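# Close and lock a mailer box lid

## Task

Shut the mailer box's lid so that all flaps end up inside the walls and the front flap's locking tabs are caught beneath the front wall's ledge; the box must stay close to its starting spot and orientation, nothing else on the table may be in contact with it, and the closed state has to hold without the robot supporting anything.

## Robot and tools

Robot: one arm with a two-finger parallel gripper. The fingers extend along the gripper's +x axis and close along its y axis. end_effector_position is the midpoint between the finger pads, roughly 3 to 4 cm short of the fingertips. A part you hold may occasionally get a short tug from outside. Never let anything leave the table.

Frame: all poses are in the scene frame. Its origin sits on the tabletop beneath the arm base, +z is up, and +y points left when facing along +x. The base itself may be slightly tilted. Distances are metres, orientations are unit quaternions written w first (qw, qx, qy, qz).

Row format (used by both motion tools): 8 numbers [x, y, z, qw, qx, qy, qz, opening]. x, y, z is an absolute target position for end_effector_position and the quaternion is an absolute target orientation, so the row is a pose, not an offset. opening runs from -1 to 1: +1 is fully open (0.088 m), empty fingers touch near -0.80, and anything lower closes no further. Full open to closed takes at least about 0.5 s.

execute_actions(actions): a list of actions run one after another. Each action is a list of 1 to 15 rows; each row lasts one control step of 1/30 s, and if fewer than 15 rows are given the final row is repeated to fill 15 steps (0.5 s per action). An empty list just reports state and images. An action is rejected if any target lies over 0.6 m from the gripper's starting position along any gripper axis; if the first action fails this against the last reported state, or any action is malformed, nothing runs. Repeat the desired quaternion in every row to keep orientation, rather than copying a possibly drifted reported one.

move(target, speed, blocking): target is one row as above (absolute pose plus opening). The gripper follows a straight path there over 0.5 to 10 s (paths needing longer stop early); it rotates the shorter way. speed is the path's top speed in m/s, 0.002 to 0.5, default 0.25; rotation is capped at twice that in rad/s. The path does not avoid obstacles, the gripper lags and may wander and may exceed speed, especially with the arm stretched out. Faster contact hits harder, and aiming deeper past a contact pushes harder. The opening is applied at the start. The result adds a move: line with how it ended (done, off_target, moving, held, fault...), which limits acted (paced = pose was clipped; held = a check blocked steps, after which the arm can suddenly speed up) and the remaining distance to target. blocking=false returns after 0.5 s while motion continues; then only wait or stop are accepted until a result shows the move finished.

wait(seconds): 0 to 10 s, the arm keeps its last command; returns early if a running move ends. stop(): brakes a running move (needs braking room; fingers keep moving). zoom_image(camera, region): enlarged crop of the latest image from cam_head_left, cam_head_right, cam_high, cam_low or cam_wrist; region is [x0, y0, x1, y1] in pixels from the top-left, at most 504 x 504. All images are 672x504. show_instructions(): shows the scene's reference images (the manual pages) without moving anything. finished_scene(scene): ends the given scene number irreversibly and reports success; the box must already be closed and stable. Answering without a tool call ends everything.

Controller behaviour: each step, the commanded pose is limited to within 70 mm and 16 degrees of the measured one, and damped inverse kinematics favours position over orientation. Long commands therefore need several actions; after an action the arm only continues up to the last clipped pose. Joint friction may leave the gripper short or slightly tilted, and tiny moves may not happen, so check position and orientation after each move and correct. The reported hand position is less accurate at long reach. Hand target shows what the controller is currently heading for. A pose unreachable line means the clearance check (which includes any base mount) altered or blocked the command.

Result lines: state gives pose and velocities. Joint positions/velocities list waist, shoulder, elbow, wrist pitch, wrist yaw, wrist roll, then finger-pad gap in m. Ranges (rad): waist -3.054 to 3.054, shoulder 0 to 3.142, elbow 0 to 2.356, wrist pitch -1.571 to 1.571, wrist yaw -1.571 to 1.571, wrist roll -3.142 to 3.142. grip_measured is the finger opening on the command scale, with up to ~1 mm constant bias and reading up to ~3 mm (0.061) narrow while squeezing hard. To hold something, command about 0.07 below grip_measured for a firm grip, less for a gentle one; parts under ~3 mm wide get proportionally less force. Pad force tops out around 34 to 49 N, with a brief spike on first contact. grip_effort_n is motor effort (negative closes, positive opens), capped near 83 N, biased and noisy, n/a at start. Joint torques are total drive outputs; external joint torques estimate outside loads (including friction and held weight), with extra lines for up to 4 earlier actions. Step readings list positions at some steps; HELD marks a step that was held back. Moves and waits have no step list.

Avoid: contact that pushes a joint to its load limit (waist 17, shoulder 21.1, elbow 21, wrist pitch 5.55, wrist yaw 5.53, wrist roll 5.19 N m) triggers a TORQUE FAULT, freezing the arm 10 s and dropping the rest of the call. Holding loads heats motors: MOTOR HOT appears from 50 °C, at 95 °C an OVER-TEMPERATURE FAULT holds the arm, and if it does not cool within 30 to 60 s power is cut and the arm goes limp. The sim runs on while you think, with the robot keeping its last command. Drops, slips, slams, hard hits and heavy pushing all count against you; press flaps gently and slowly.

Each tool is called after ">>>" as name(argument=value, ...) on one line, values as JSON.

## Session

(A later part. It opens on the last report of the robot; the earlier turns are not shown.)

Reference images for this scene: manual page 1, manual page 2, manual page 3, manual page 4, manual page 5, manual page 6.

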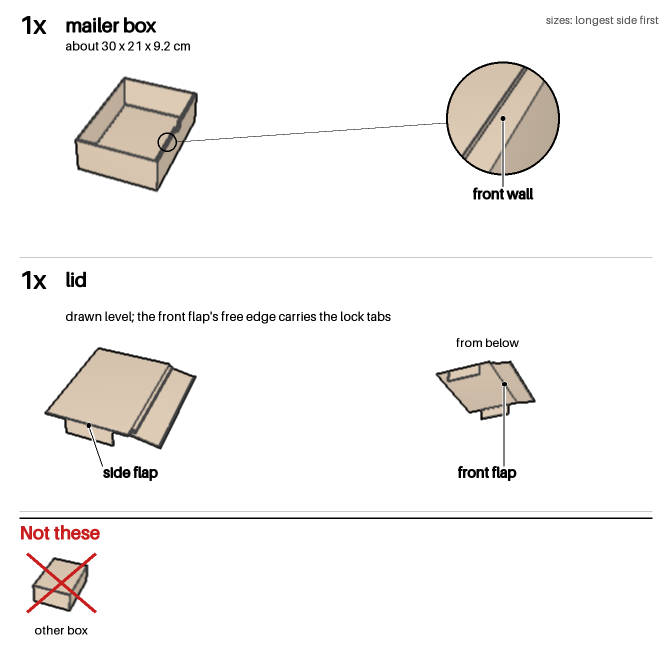

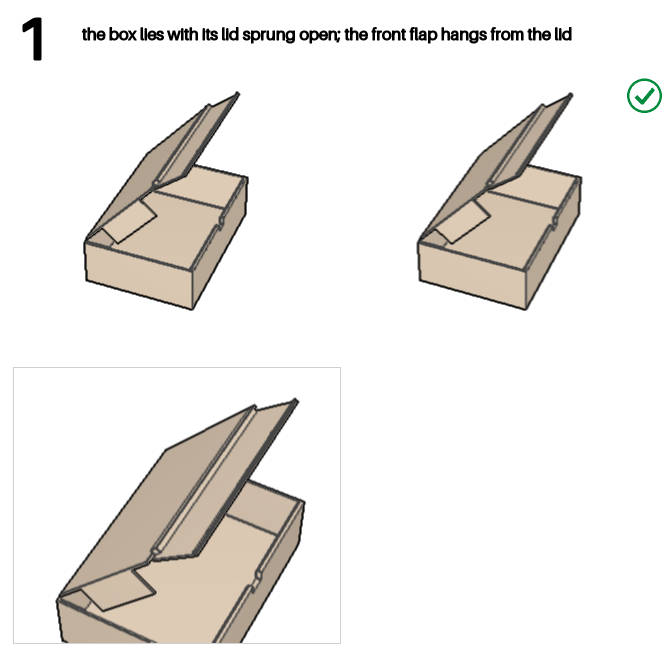

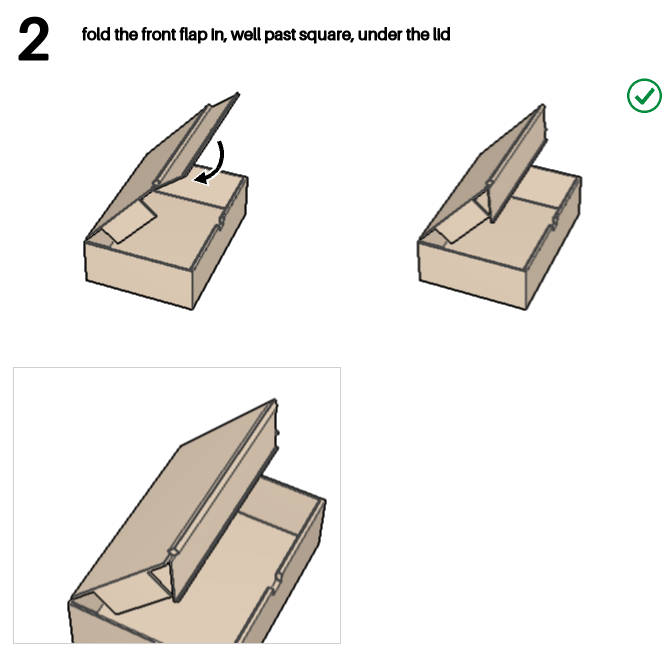

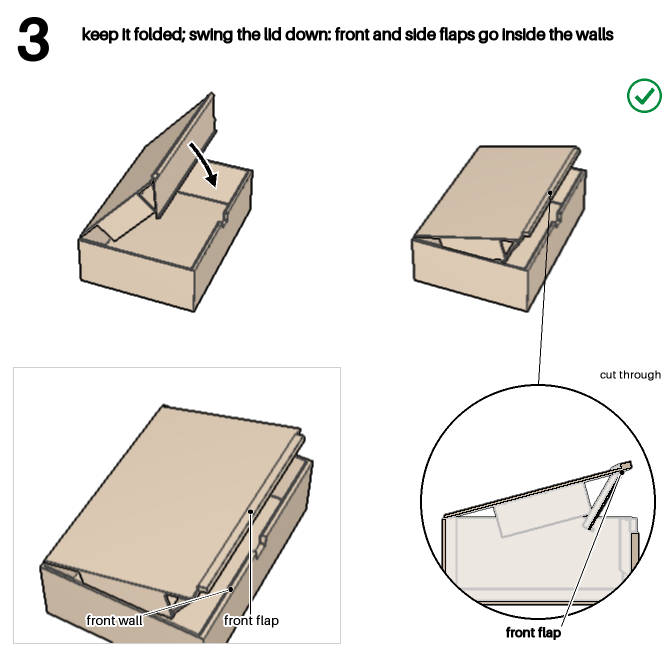

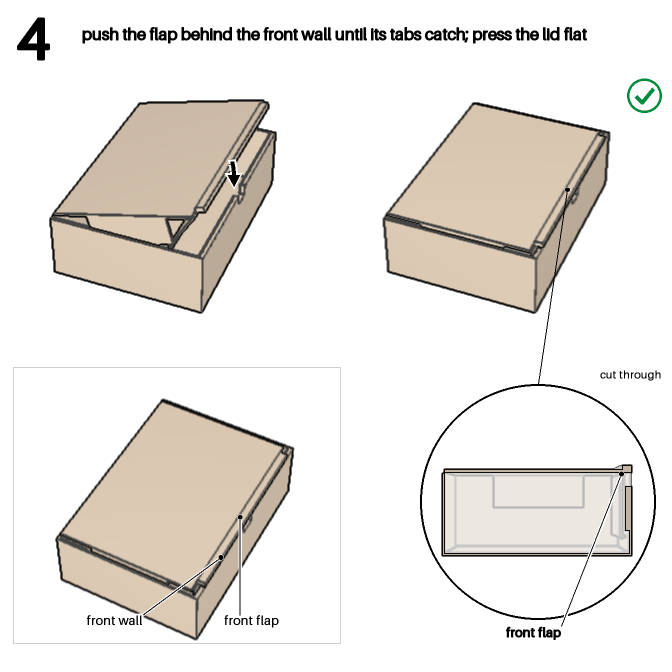

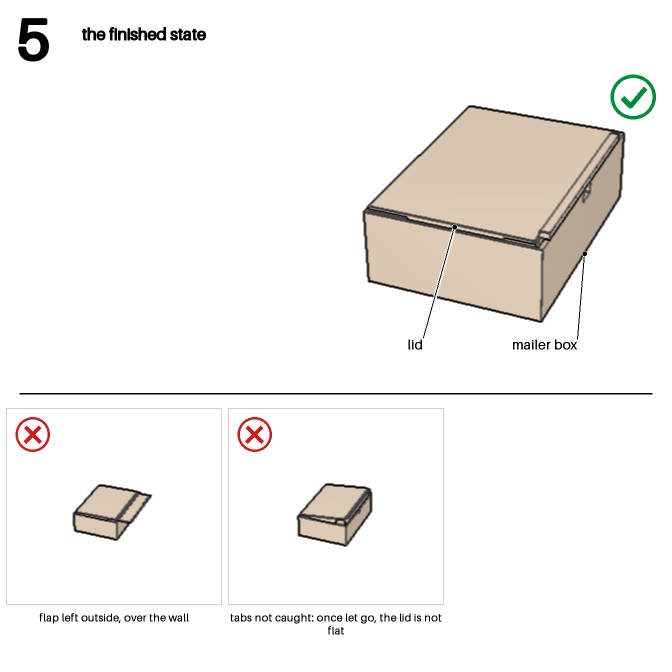

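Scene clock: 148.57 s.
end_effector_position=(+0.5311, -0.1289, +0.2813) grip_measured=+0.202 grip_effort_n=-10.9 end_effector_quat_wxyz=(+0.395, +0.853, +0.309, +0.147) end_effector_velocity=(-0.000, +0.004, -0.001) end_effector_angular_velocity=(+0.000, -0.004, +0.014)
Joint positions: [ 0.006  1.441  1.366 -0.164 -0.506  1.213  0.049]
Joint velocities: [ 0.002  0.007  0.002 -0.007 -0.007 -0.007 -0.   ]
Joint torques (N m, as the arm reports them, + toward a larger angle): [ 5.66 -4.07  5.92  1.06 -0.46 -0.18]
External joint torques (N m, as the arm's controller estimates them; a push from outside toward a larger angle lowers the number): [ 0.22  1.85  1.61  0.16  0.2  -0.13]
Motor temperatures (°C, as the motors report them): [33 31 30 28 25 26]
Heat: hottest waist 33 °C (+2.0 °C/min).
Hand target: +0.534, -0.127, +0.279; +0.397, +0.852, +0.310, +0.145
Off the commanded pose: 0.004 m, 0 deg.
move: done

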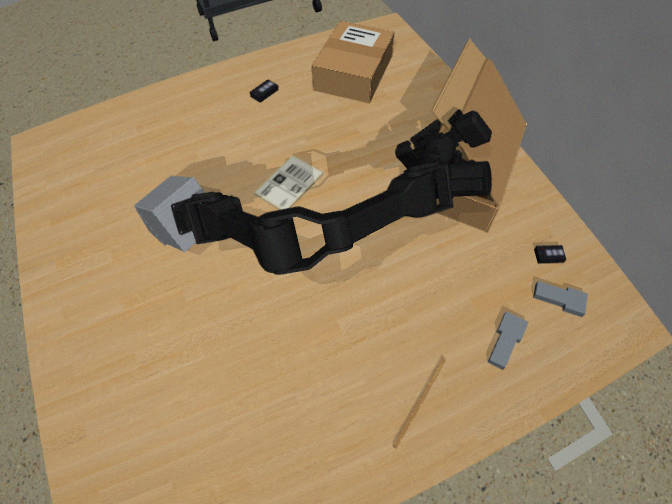

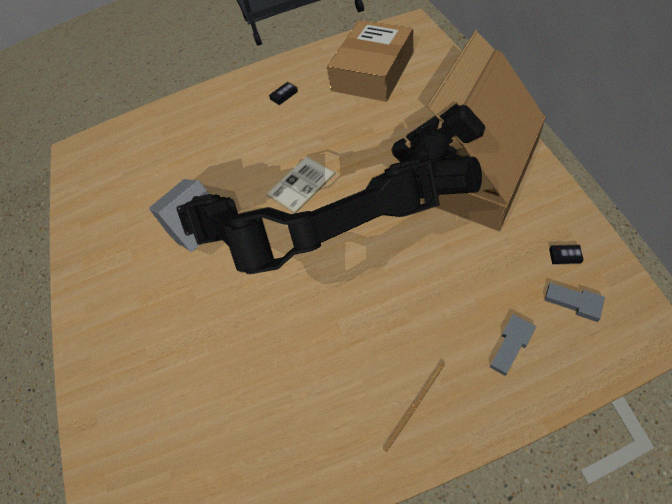

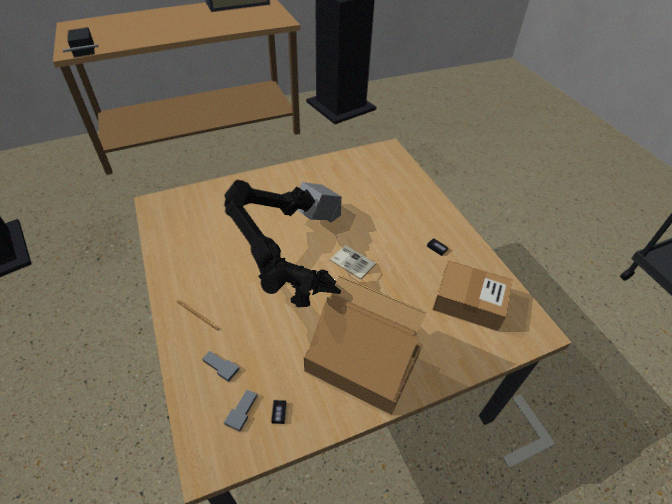

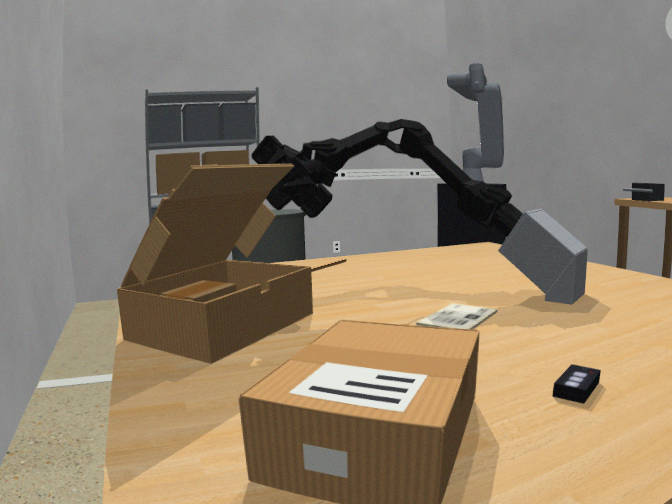

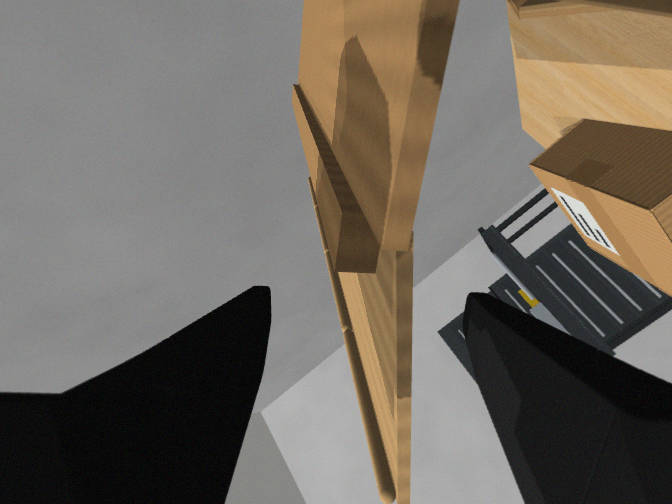

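>>> move(target=[0.558,-0.101,0.277,0.397,0.852,0.310,0.145,0.2], speed=0.05)

>>> move(target=[0.558,-0.101,0.277,0.397,0.852,0.310,0.145,-0.85])

Scene clock: 153.43 s.
end_effector_position=(+0.5552, -0.1028, +0.2790) grip_measured=+0.202 grip_effort_n=-10.9 end_effector_quat_wxyz=(+0.398, +0.851, +0.309, +0.148) end_effector_velocity=(+0.004, -0.005, +0.006) end_effector_angular_velocity=(-0.002, -0.025, -0.012)
Joint positions: [ 0.058  1.544  1.411 -0.101 -0.455  1.22   0.049]
Joint velocities: [ 0.002  0.002  0.017  0.007 -0.007 -0.007 -0.   ]
Joint torques (N m, as the arm reports them, + toward a larger angle): [ 6.48 -4.14  5.95  1.11 -0.46  0.1 ]
External joint torques (N m, as the arm's controller estimates them; a push from outside toward a larger angle lowers the number): [0.3  1.94 1.68 0.18 0.19 0.15]
Motor temperatures (°C, as the motors report them): [33 31 30 28 25 26]
Heat: hottest waist 33 °C (+2.0 °C/min).
Hand target: +0.558, -0.101, +0.277; +0.397, +0.852, +0.310, +0.145
Off the commanded pose: 0.004 m, 0 deg.
move: done

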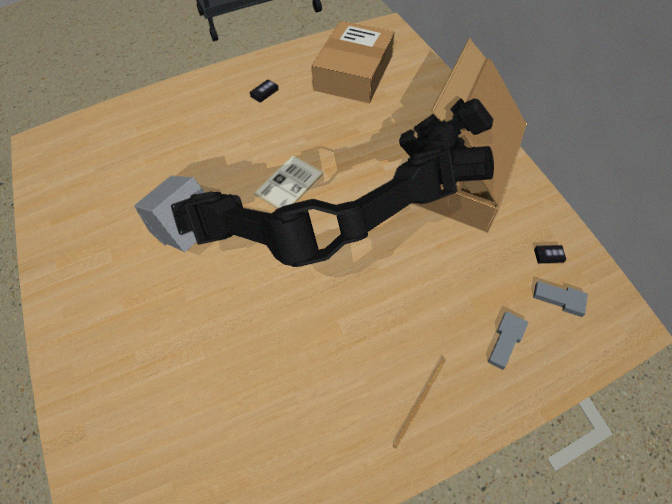

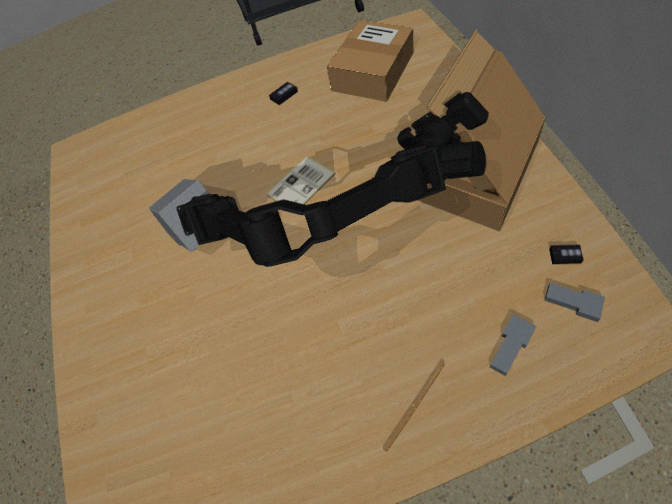

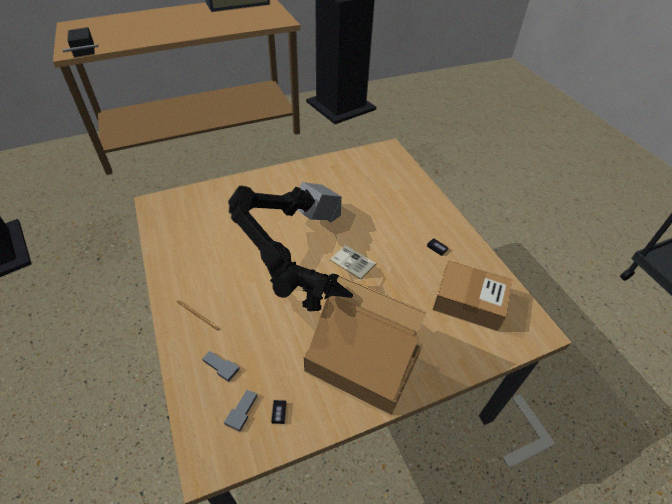

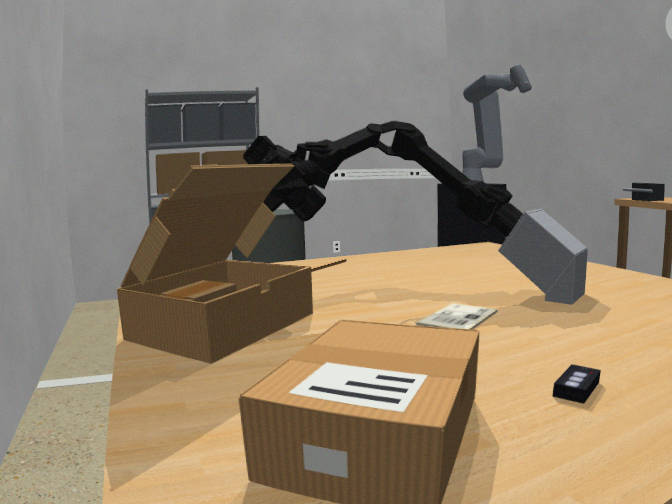

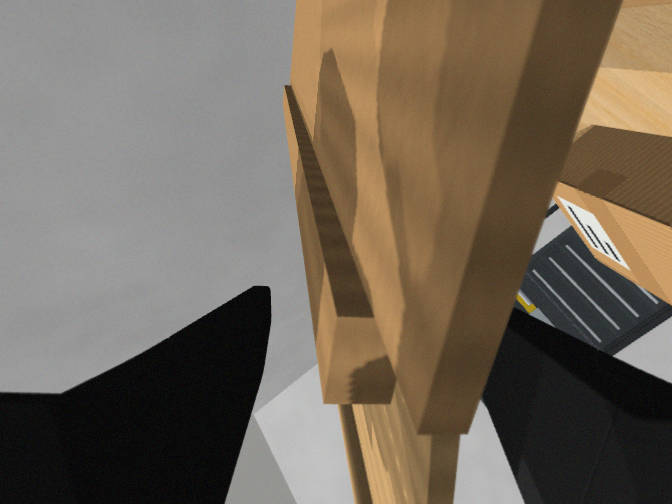

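Scene clock: 154.13 s.
end_effector_position=(+0.5557, -0.1029, +0.2811) grip_measured=-0.786 grip_effort_n=-83.5 end_effector_quat_wxyz=(+0.398, +0.851, +0.307, +0.150) end_effector_velocity=(-0.002, +0.001, +0.001) end_effector_angular_velocity=(+0.017, -0.004, +0.015)
Joint positions: [ 0.061  1.544  1.413 -0.099 -0.455  1.22   0.001]
Joint velocities: [-0.002 -0.002 -0.002 -0.007 -0.022  0.007 -0.   ]
Joint torques (N m, as the arm reports them, + toward a larger angle): [ 6.17 -3.98  5.77  1.01 -0.44  0.13]
External joint torques (N m, as the arm's controller estimates them; a push from outside toward a larger angle lowers the number): [-0.02  2.13  1.46  0.07  0.21  0.18]
Motor temperatures (°C, as the motors report them): [33 31 30 28 25 26]
Heat: hottest waist 33 °C (+2.0 °C/min).
Hand target: +0.558, -0.101, +0.277; +0.397, +0.852, +0.310, +0.145
Off the commanded pose: 0.005 m, 1 deg.
move: done

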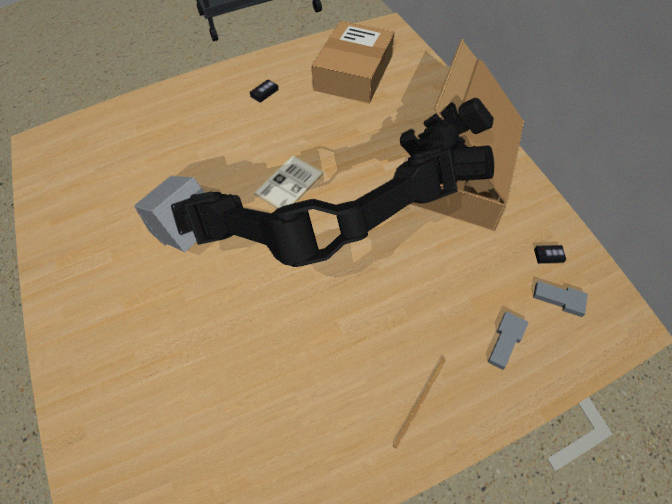

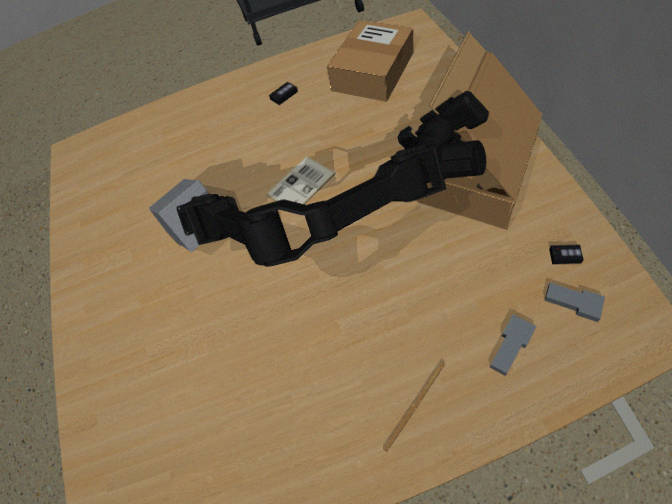

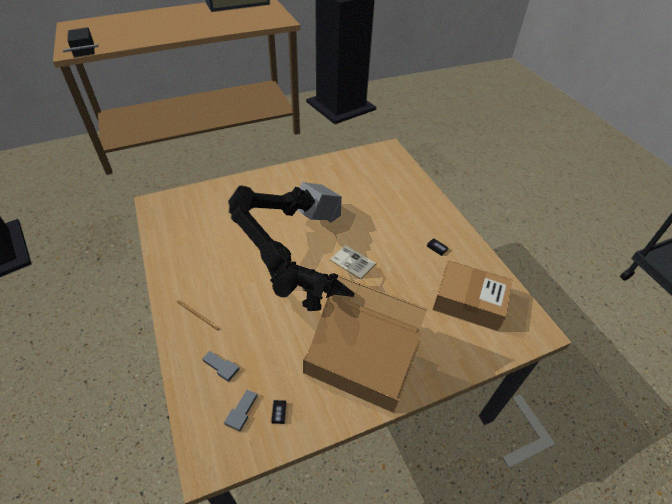

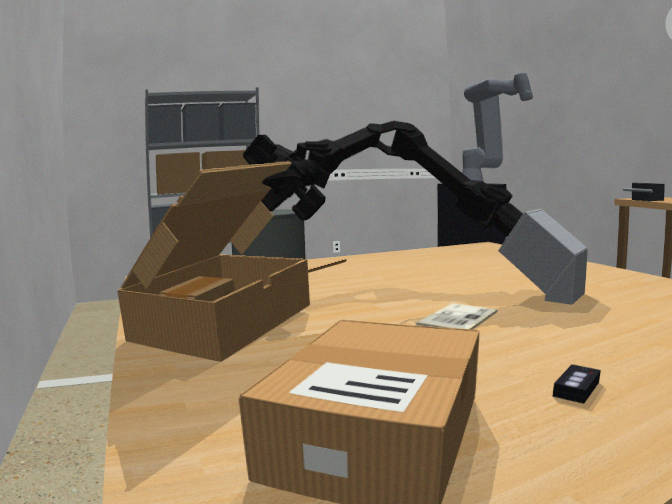

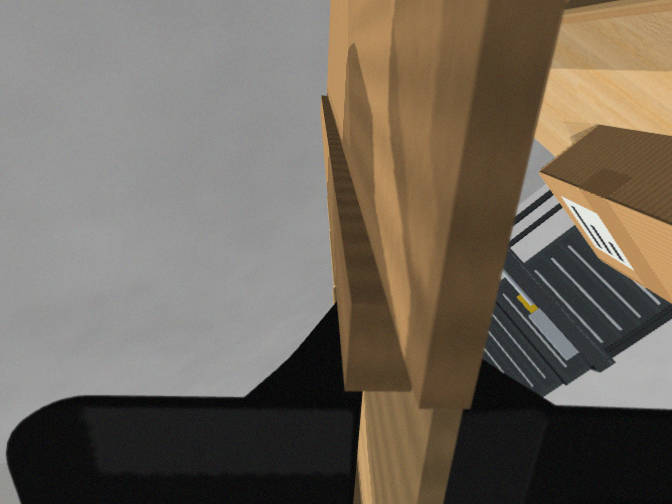

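>>> move(target=[0.518,-0.05,0.277,0.413,0.886,0.188,0.088,-0.85], speed=0.04)

Scene clock: 161.30 s.
end_effector_position=(+0.5195, -0.0500, +0.2825) grip_measured=-0.786 grip_effort_n=-83.5 end_effector_quat_wxyz=(+0.414, +0.885, +0.187, +0.099) end_effector_velocity=(-0.004, +0.003, +0.000) end_effector_angular_velocity=(-0.007, -0.002, +0.002)
Joint positions: [ 0.235  1.465  0.933  0.554 -0.141  1.308  0.001]
Joint velocities: [ 0.007 -0.007 -0.017  0.007  0.007 -0.007  0.   ]
Joint torques (N m, as the arm reports them, + toward a larger angle): [ 5.54 -3.9   3.54  1.13 -0.03  0.15]
External joint torques (N m, as the arm's controller estimates them; a push from outside toward a larger angle lowers the number): [-0.2   0.38 -0.38  0.09  0.57  0.2 ]
Motor temperatures (°C, as the motors report them): [34 31 30 29 25 26]
Heat: hottest waist 34 °C (+2.0 °C/min).
Hand target: +0.518, -0.050, +0.277; +0.414, +0.886, +0.188, +0.088
Off the commanded pose: 0.006 m, 1 deg.
move: done

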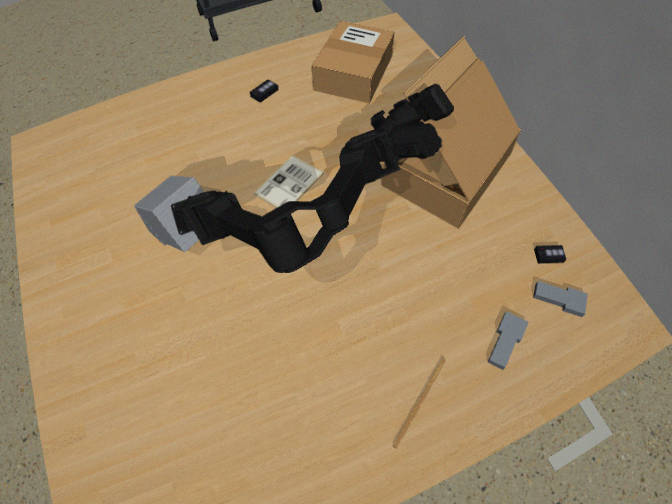

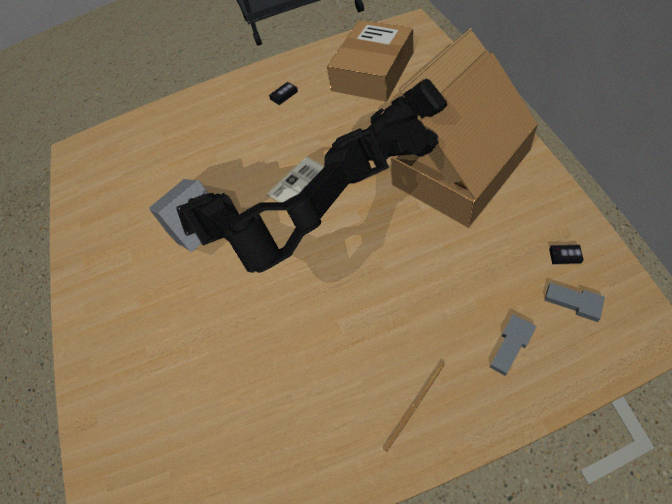

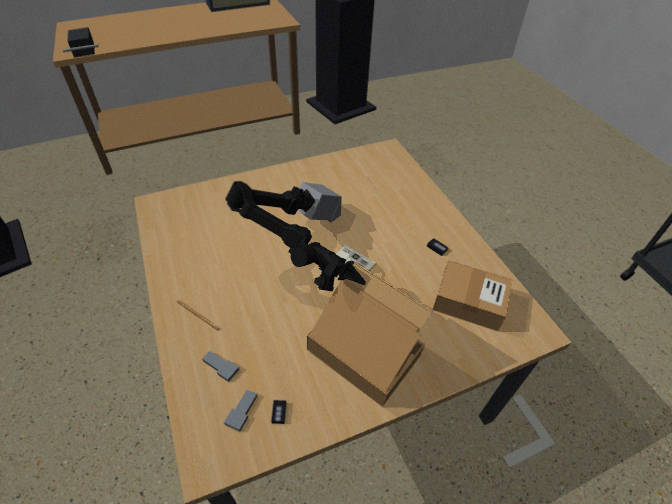

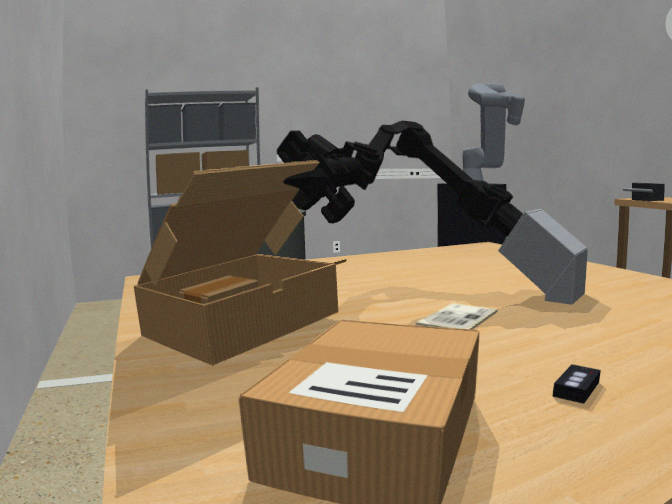

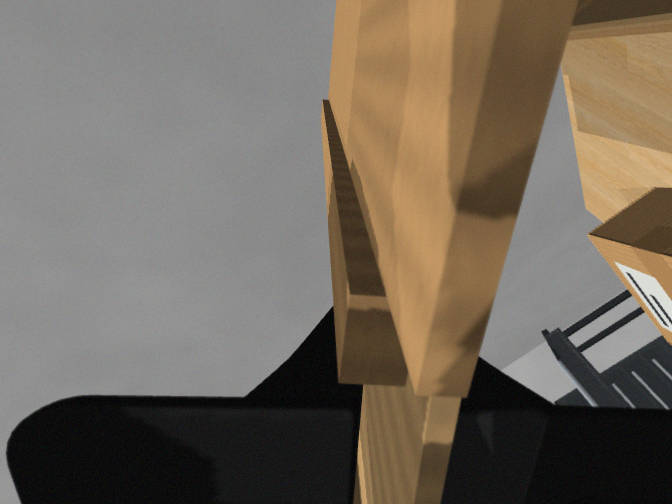

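>>> move(target=[0.489,-0.042,0.248,0.745,0.625,0.150,0.178,-0.85], speed=0.15)

>>> move(target=[0.487,-0.037,0.213,0.939,0.252,0.060,0.225,-0.85], speed=0.15)

>>> move(target=[0.483,-0.030,0.18,0.972,0,0,0.233,-0.85], speed=0.1)

Scene clock: 171.23 s.
end_effector_position=(+0.4914, -0.0423, +0.2498) grip_measured=-0.786 grip_effort_n=-83.5 end_effector_quat_wxyz=(+0.743, +0.628, +0.149, +0.177) end_effector_velocity=(-0.001, +0.000, -0.000) end_effector_angular_velocity=(-0.018, -0.015, +0.001)
Joint positions: [ 0.165  1.424  0.794  0.607 -0.219  0.439  0.001]
Joint velocities: [-0.002 -0.002 -0.007  0.007 -0.007 -0.022 -0.   ]
Joint torques (N m, as the arm reports them, + toward a larger angle): [ 5.16 -4.25  3.33  1.12 -0.8  -0.25]
External joint torques (N m, as the arm's controller estimates them; a push from outside toward a larger angle lowers the number): [-0.13  0.07 -0.37  0.06 -0.2  -0.19]
Motor temperatures (°C, as the motors report them): [34 31 30 29 25 26]
Heat: hottest waist 34 °C (+2.0 °C/min).
Hand target: +0.489, -0.042, +0.248; +0.745, +0.625, +0.150, +0.178
Off the commanded pose: 0.003 m, 0 deg.
move: done

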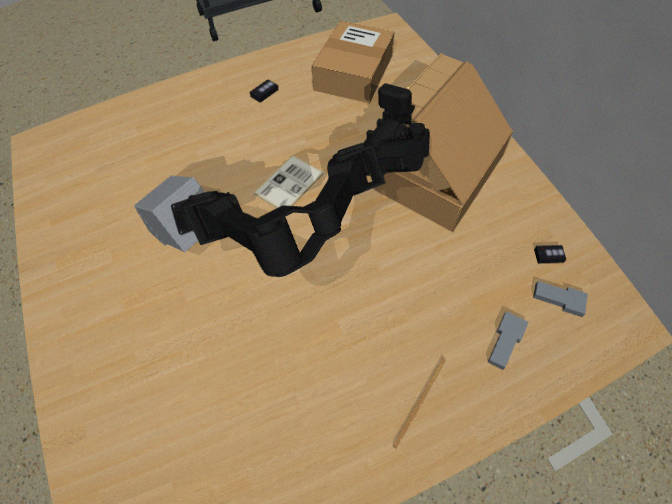

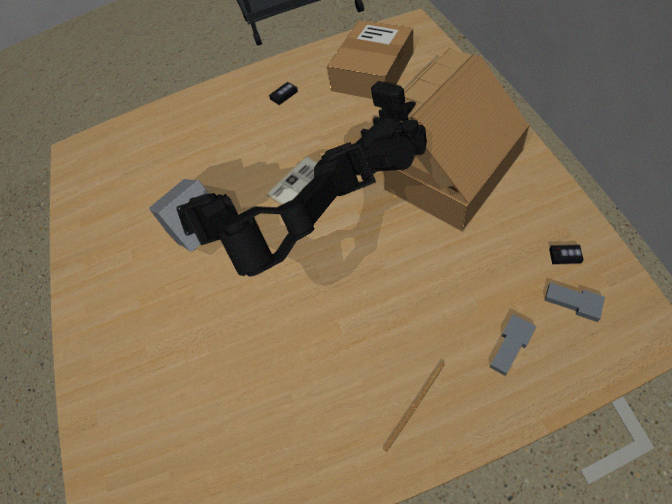

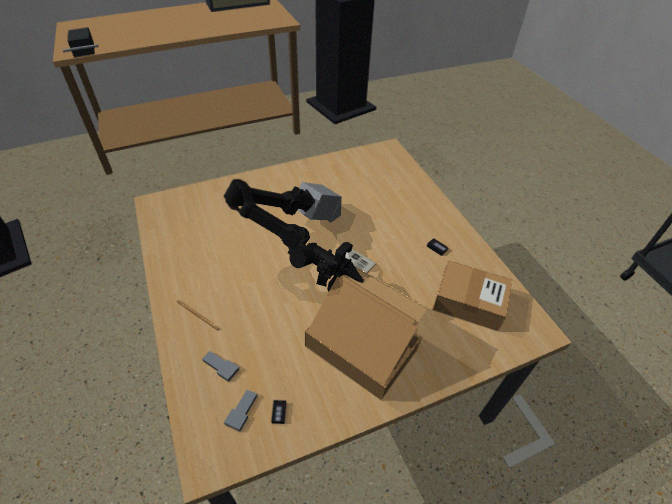

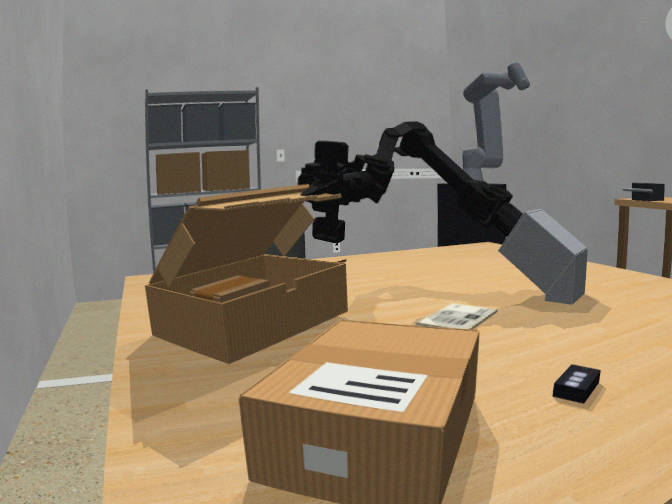

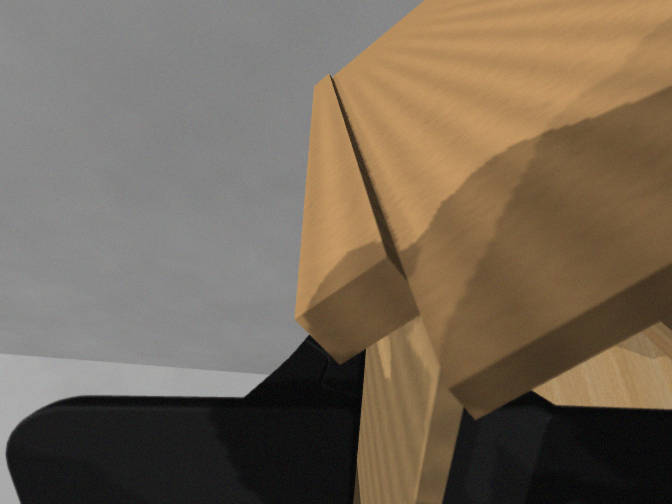

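Scene clock: 174.57 s.
end_effector_position=(+0.4882, -0.0399, +0.2157) grip_measured=-0.786 grip_effort_n=-83.5 end_effector_quat_wxyz=(+0.939, +0.257, +0.059, +0.222) end_effector_velocity=(-0.003, +0.005, -0.004) end_effector_angular_velocity=(-0.030, -0.003, +0.024)
Joint positions: [ 0.076  1.487  0.746  0.72  -0.307 -0.431  0.001]
Joint velocities: [-0.002  0.002 -0.002 -0.022 -0.007 -0.037 -0.   ]
Joint torques (N m, as the arm reports them, + toward a larger angle): [ 5.38 -3.32  3.24  1.38 -0.84 -0.34]
External joint torques (N m, as the arm's controller estimates them; a push from outside toward a larger angle lowers the number): [ 0.02  1.31  0.05  0.36 -0.23 -0.31]
Motor temperatures (°C, as the motors report them): [34 31 30 29 25 26]
Heat: hottest waist 34 °C (+2.0 °C/min).
Hand target: +0.487, -0.037, +0.213; +0.939, +0.252, +0.060, +0.225
Off the commanded pose: 0.004 m, 1 deg.
move: done

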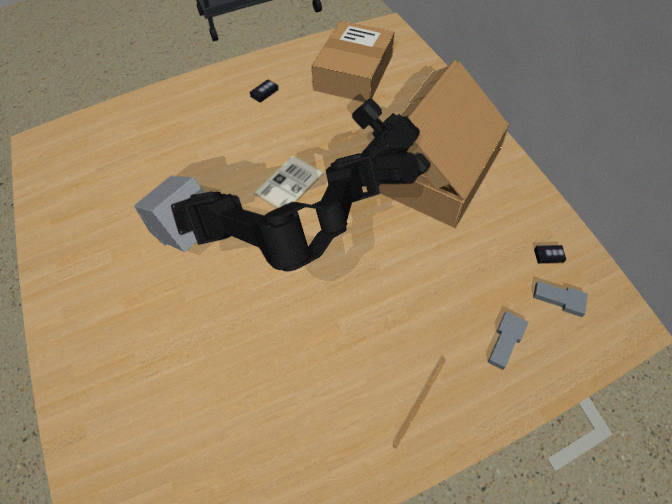

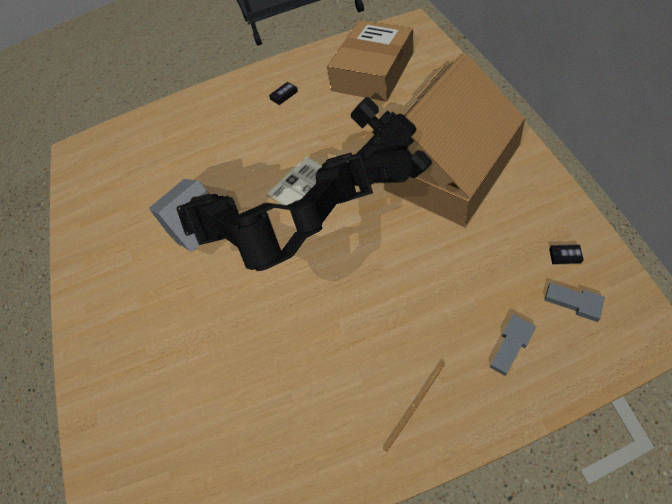

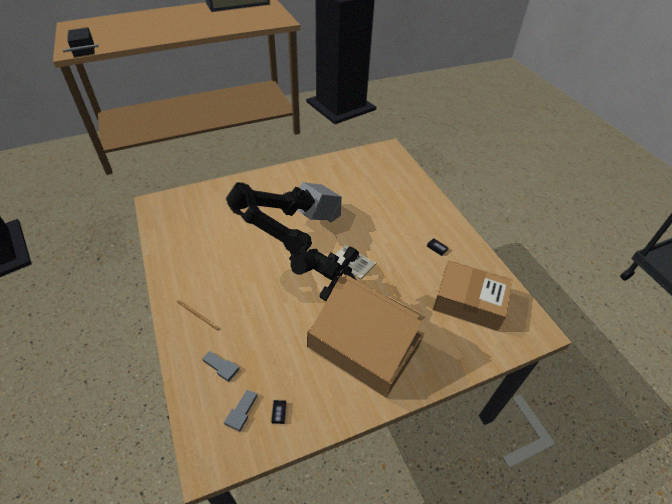

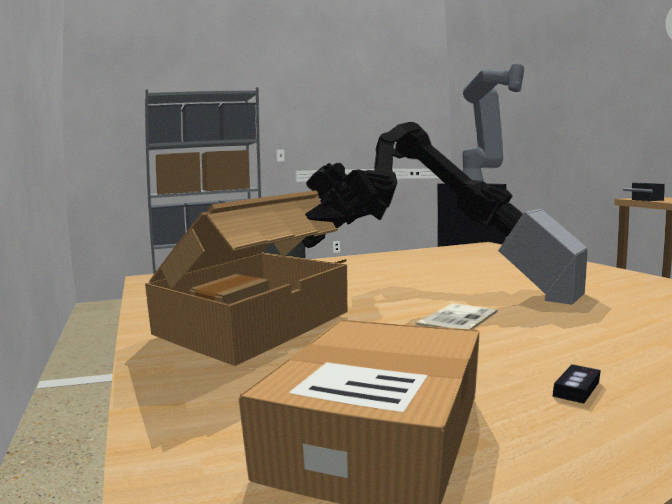

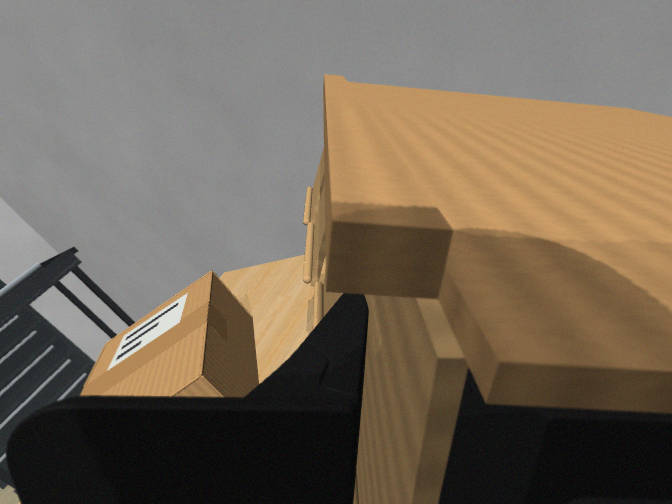

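Scene clock: 177.60 s.
end_effector_position=(+0.4841, -0.0325, +0.1825) grip_measured=-0.786 grip_effort_n=-83.5 end_effector_quat_wxyz=(+0.973, +0.004, +0.001, +0.230) end_effector_velocity=(-0.002, +0.005, -0.001) end_effector_angular_velocity=(-0.023, -0.017, +0.028)
Joint positions: [ 0.003  1.575  0.71   0.842 -0.379 -0.959  0.001]
Joint velocities: [-0.002  0.002  0.002 -0.022 -0.022 -0.037 -0.   ]
Joint torques (N m, as the arm reports them, + toward a larger angle): [ 5.43 -3.67  2.71  1.36 -0.85 -0.29]
External joint torques (N m, as the arm's controller estimates them; a push from outside toward a larger angle lowers the number): [-0.09  1.28  0.04  0.36 -0.23 -0.3 ]
Motor temperatures (°C, as the motors report them): [34 31 30 29 25 26]
Heat: hottest waist 34 °C (+2.0 °C/min).
Hand target: +0.483, -0.030, +0.180; +0.972, +0.000, +0.000, +0.233
Off the commanded pose: 0.004 m, 1 deg.
move: done

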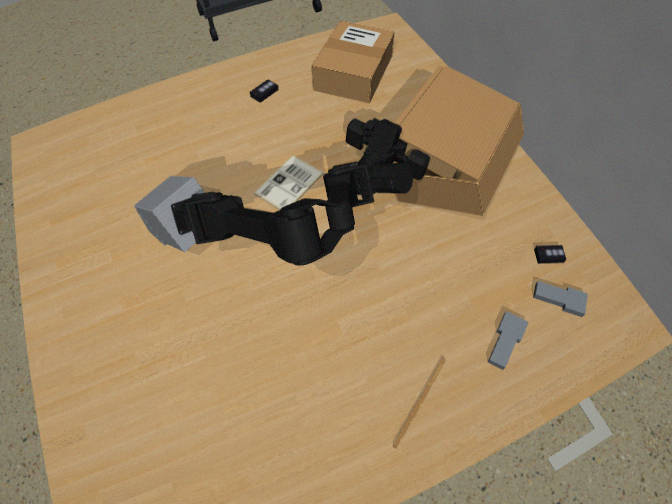

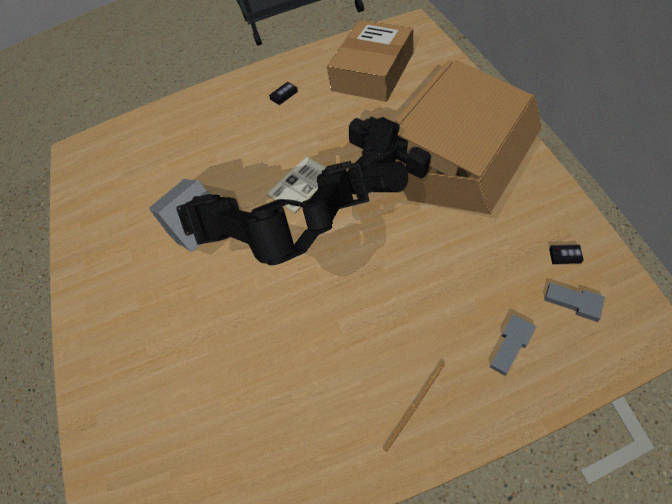

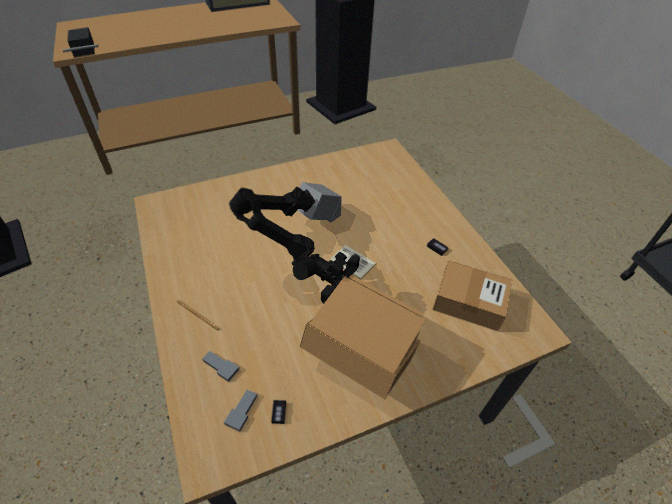

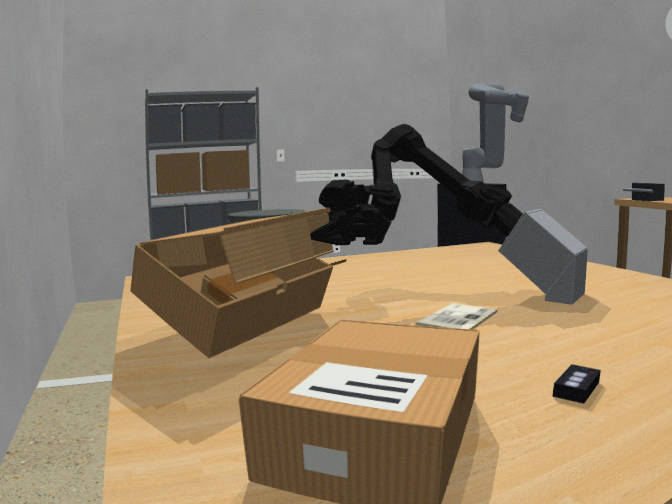

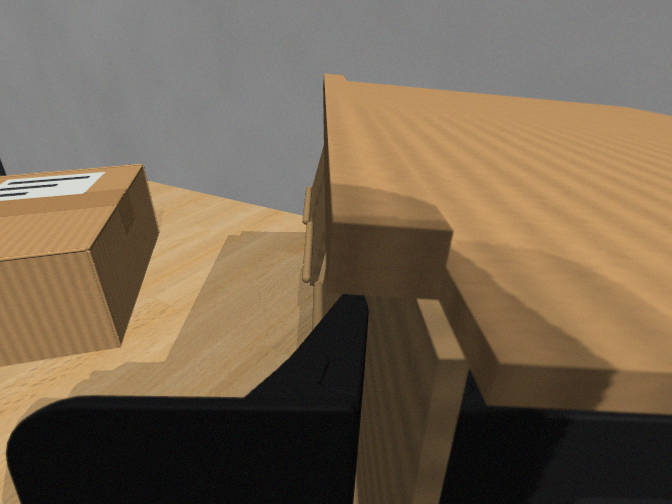

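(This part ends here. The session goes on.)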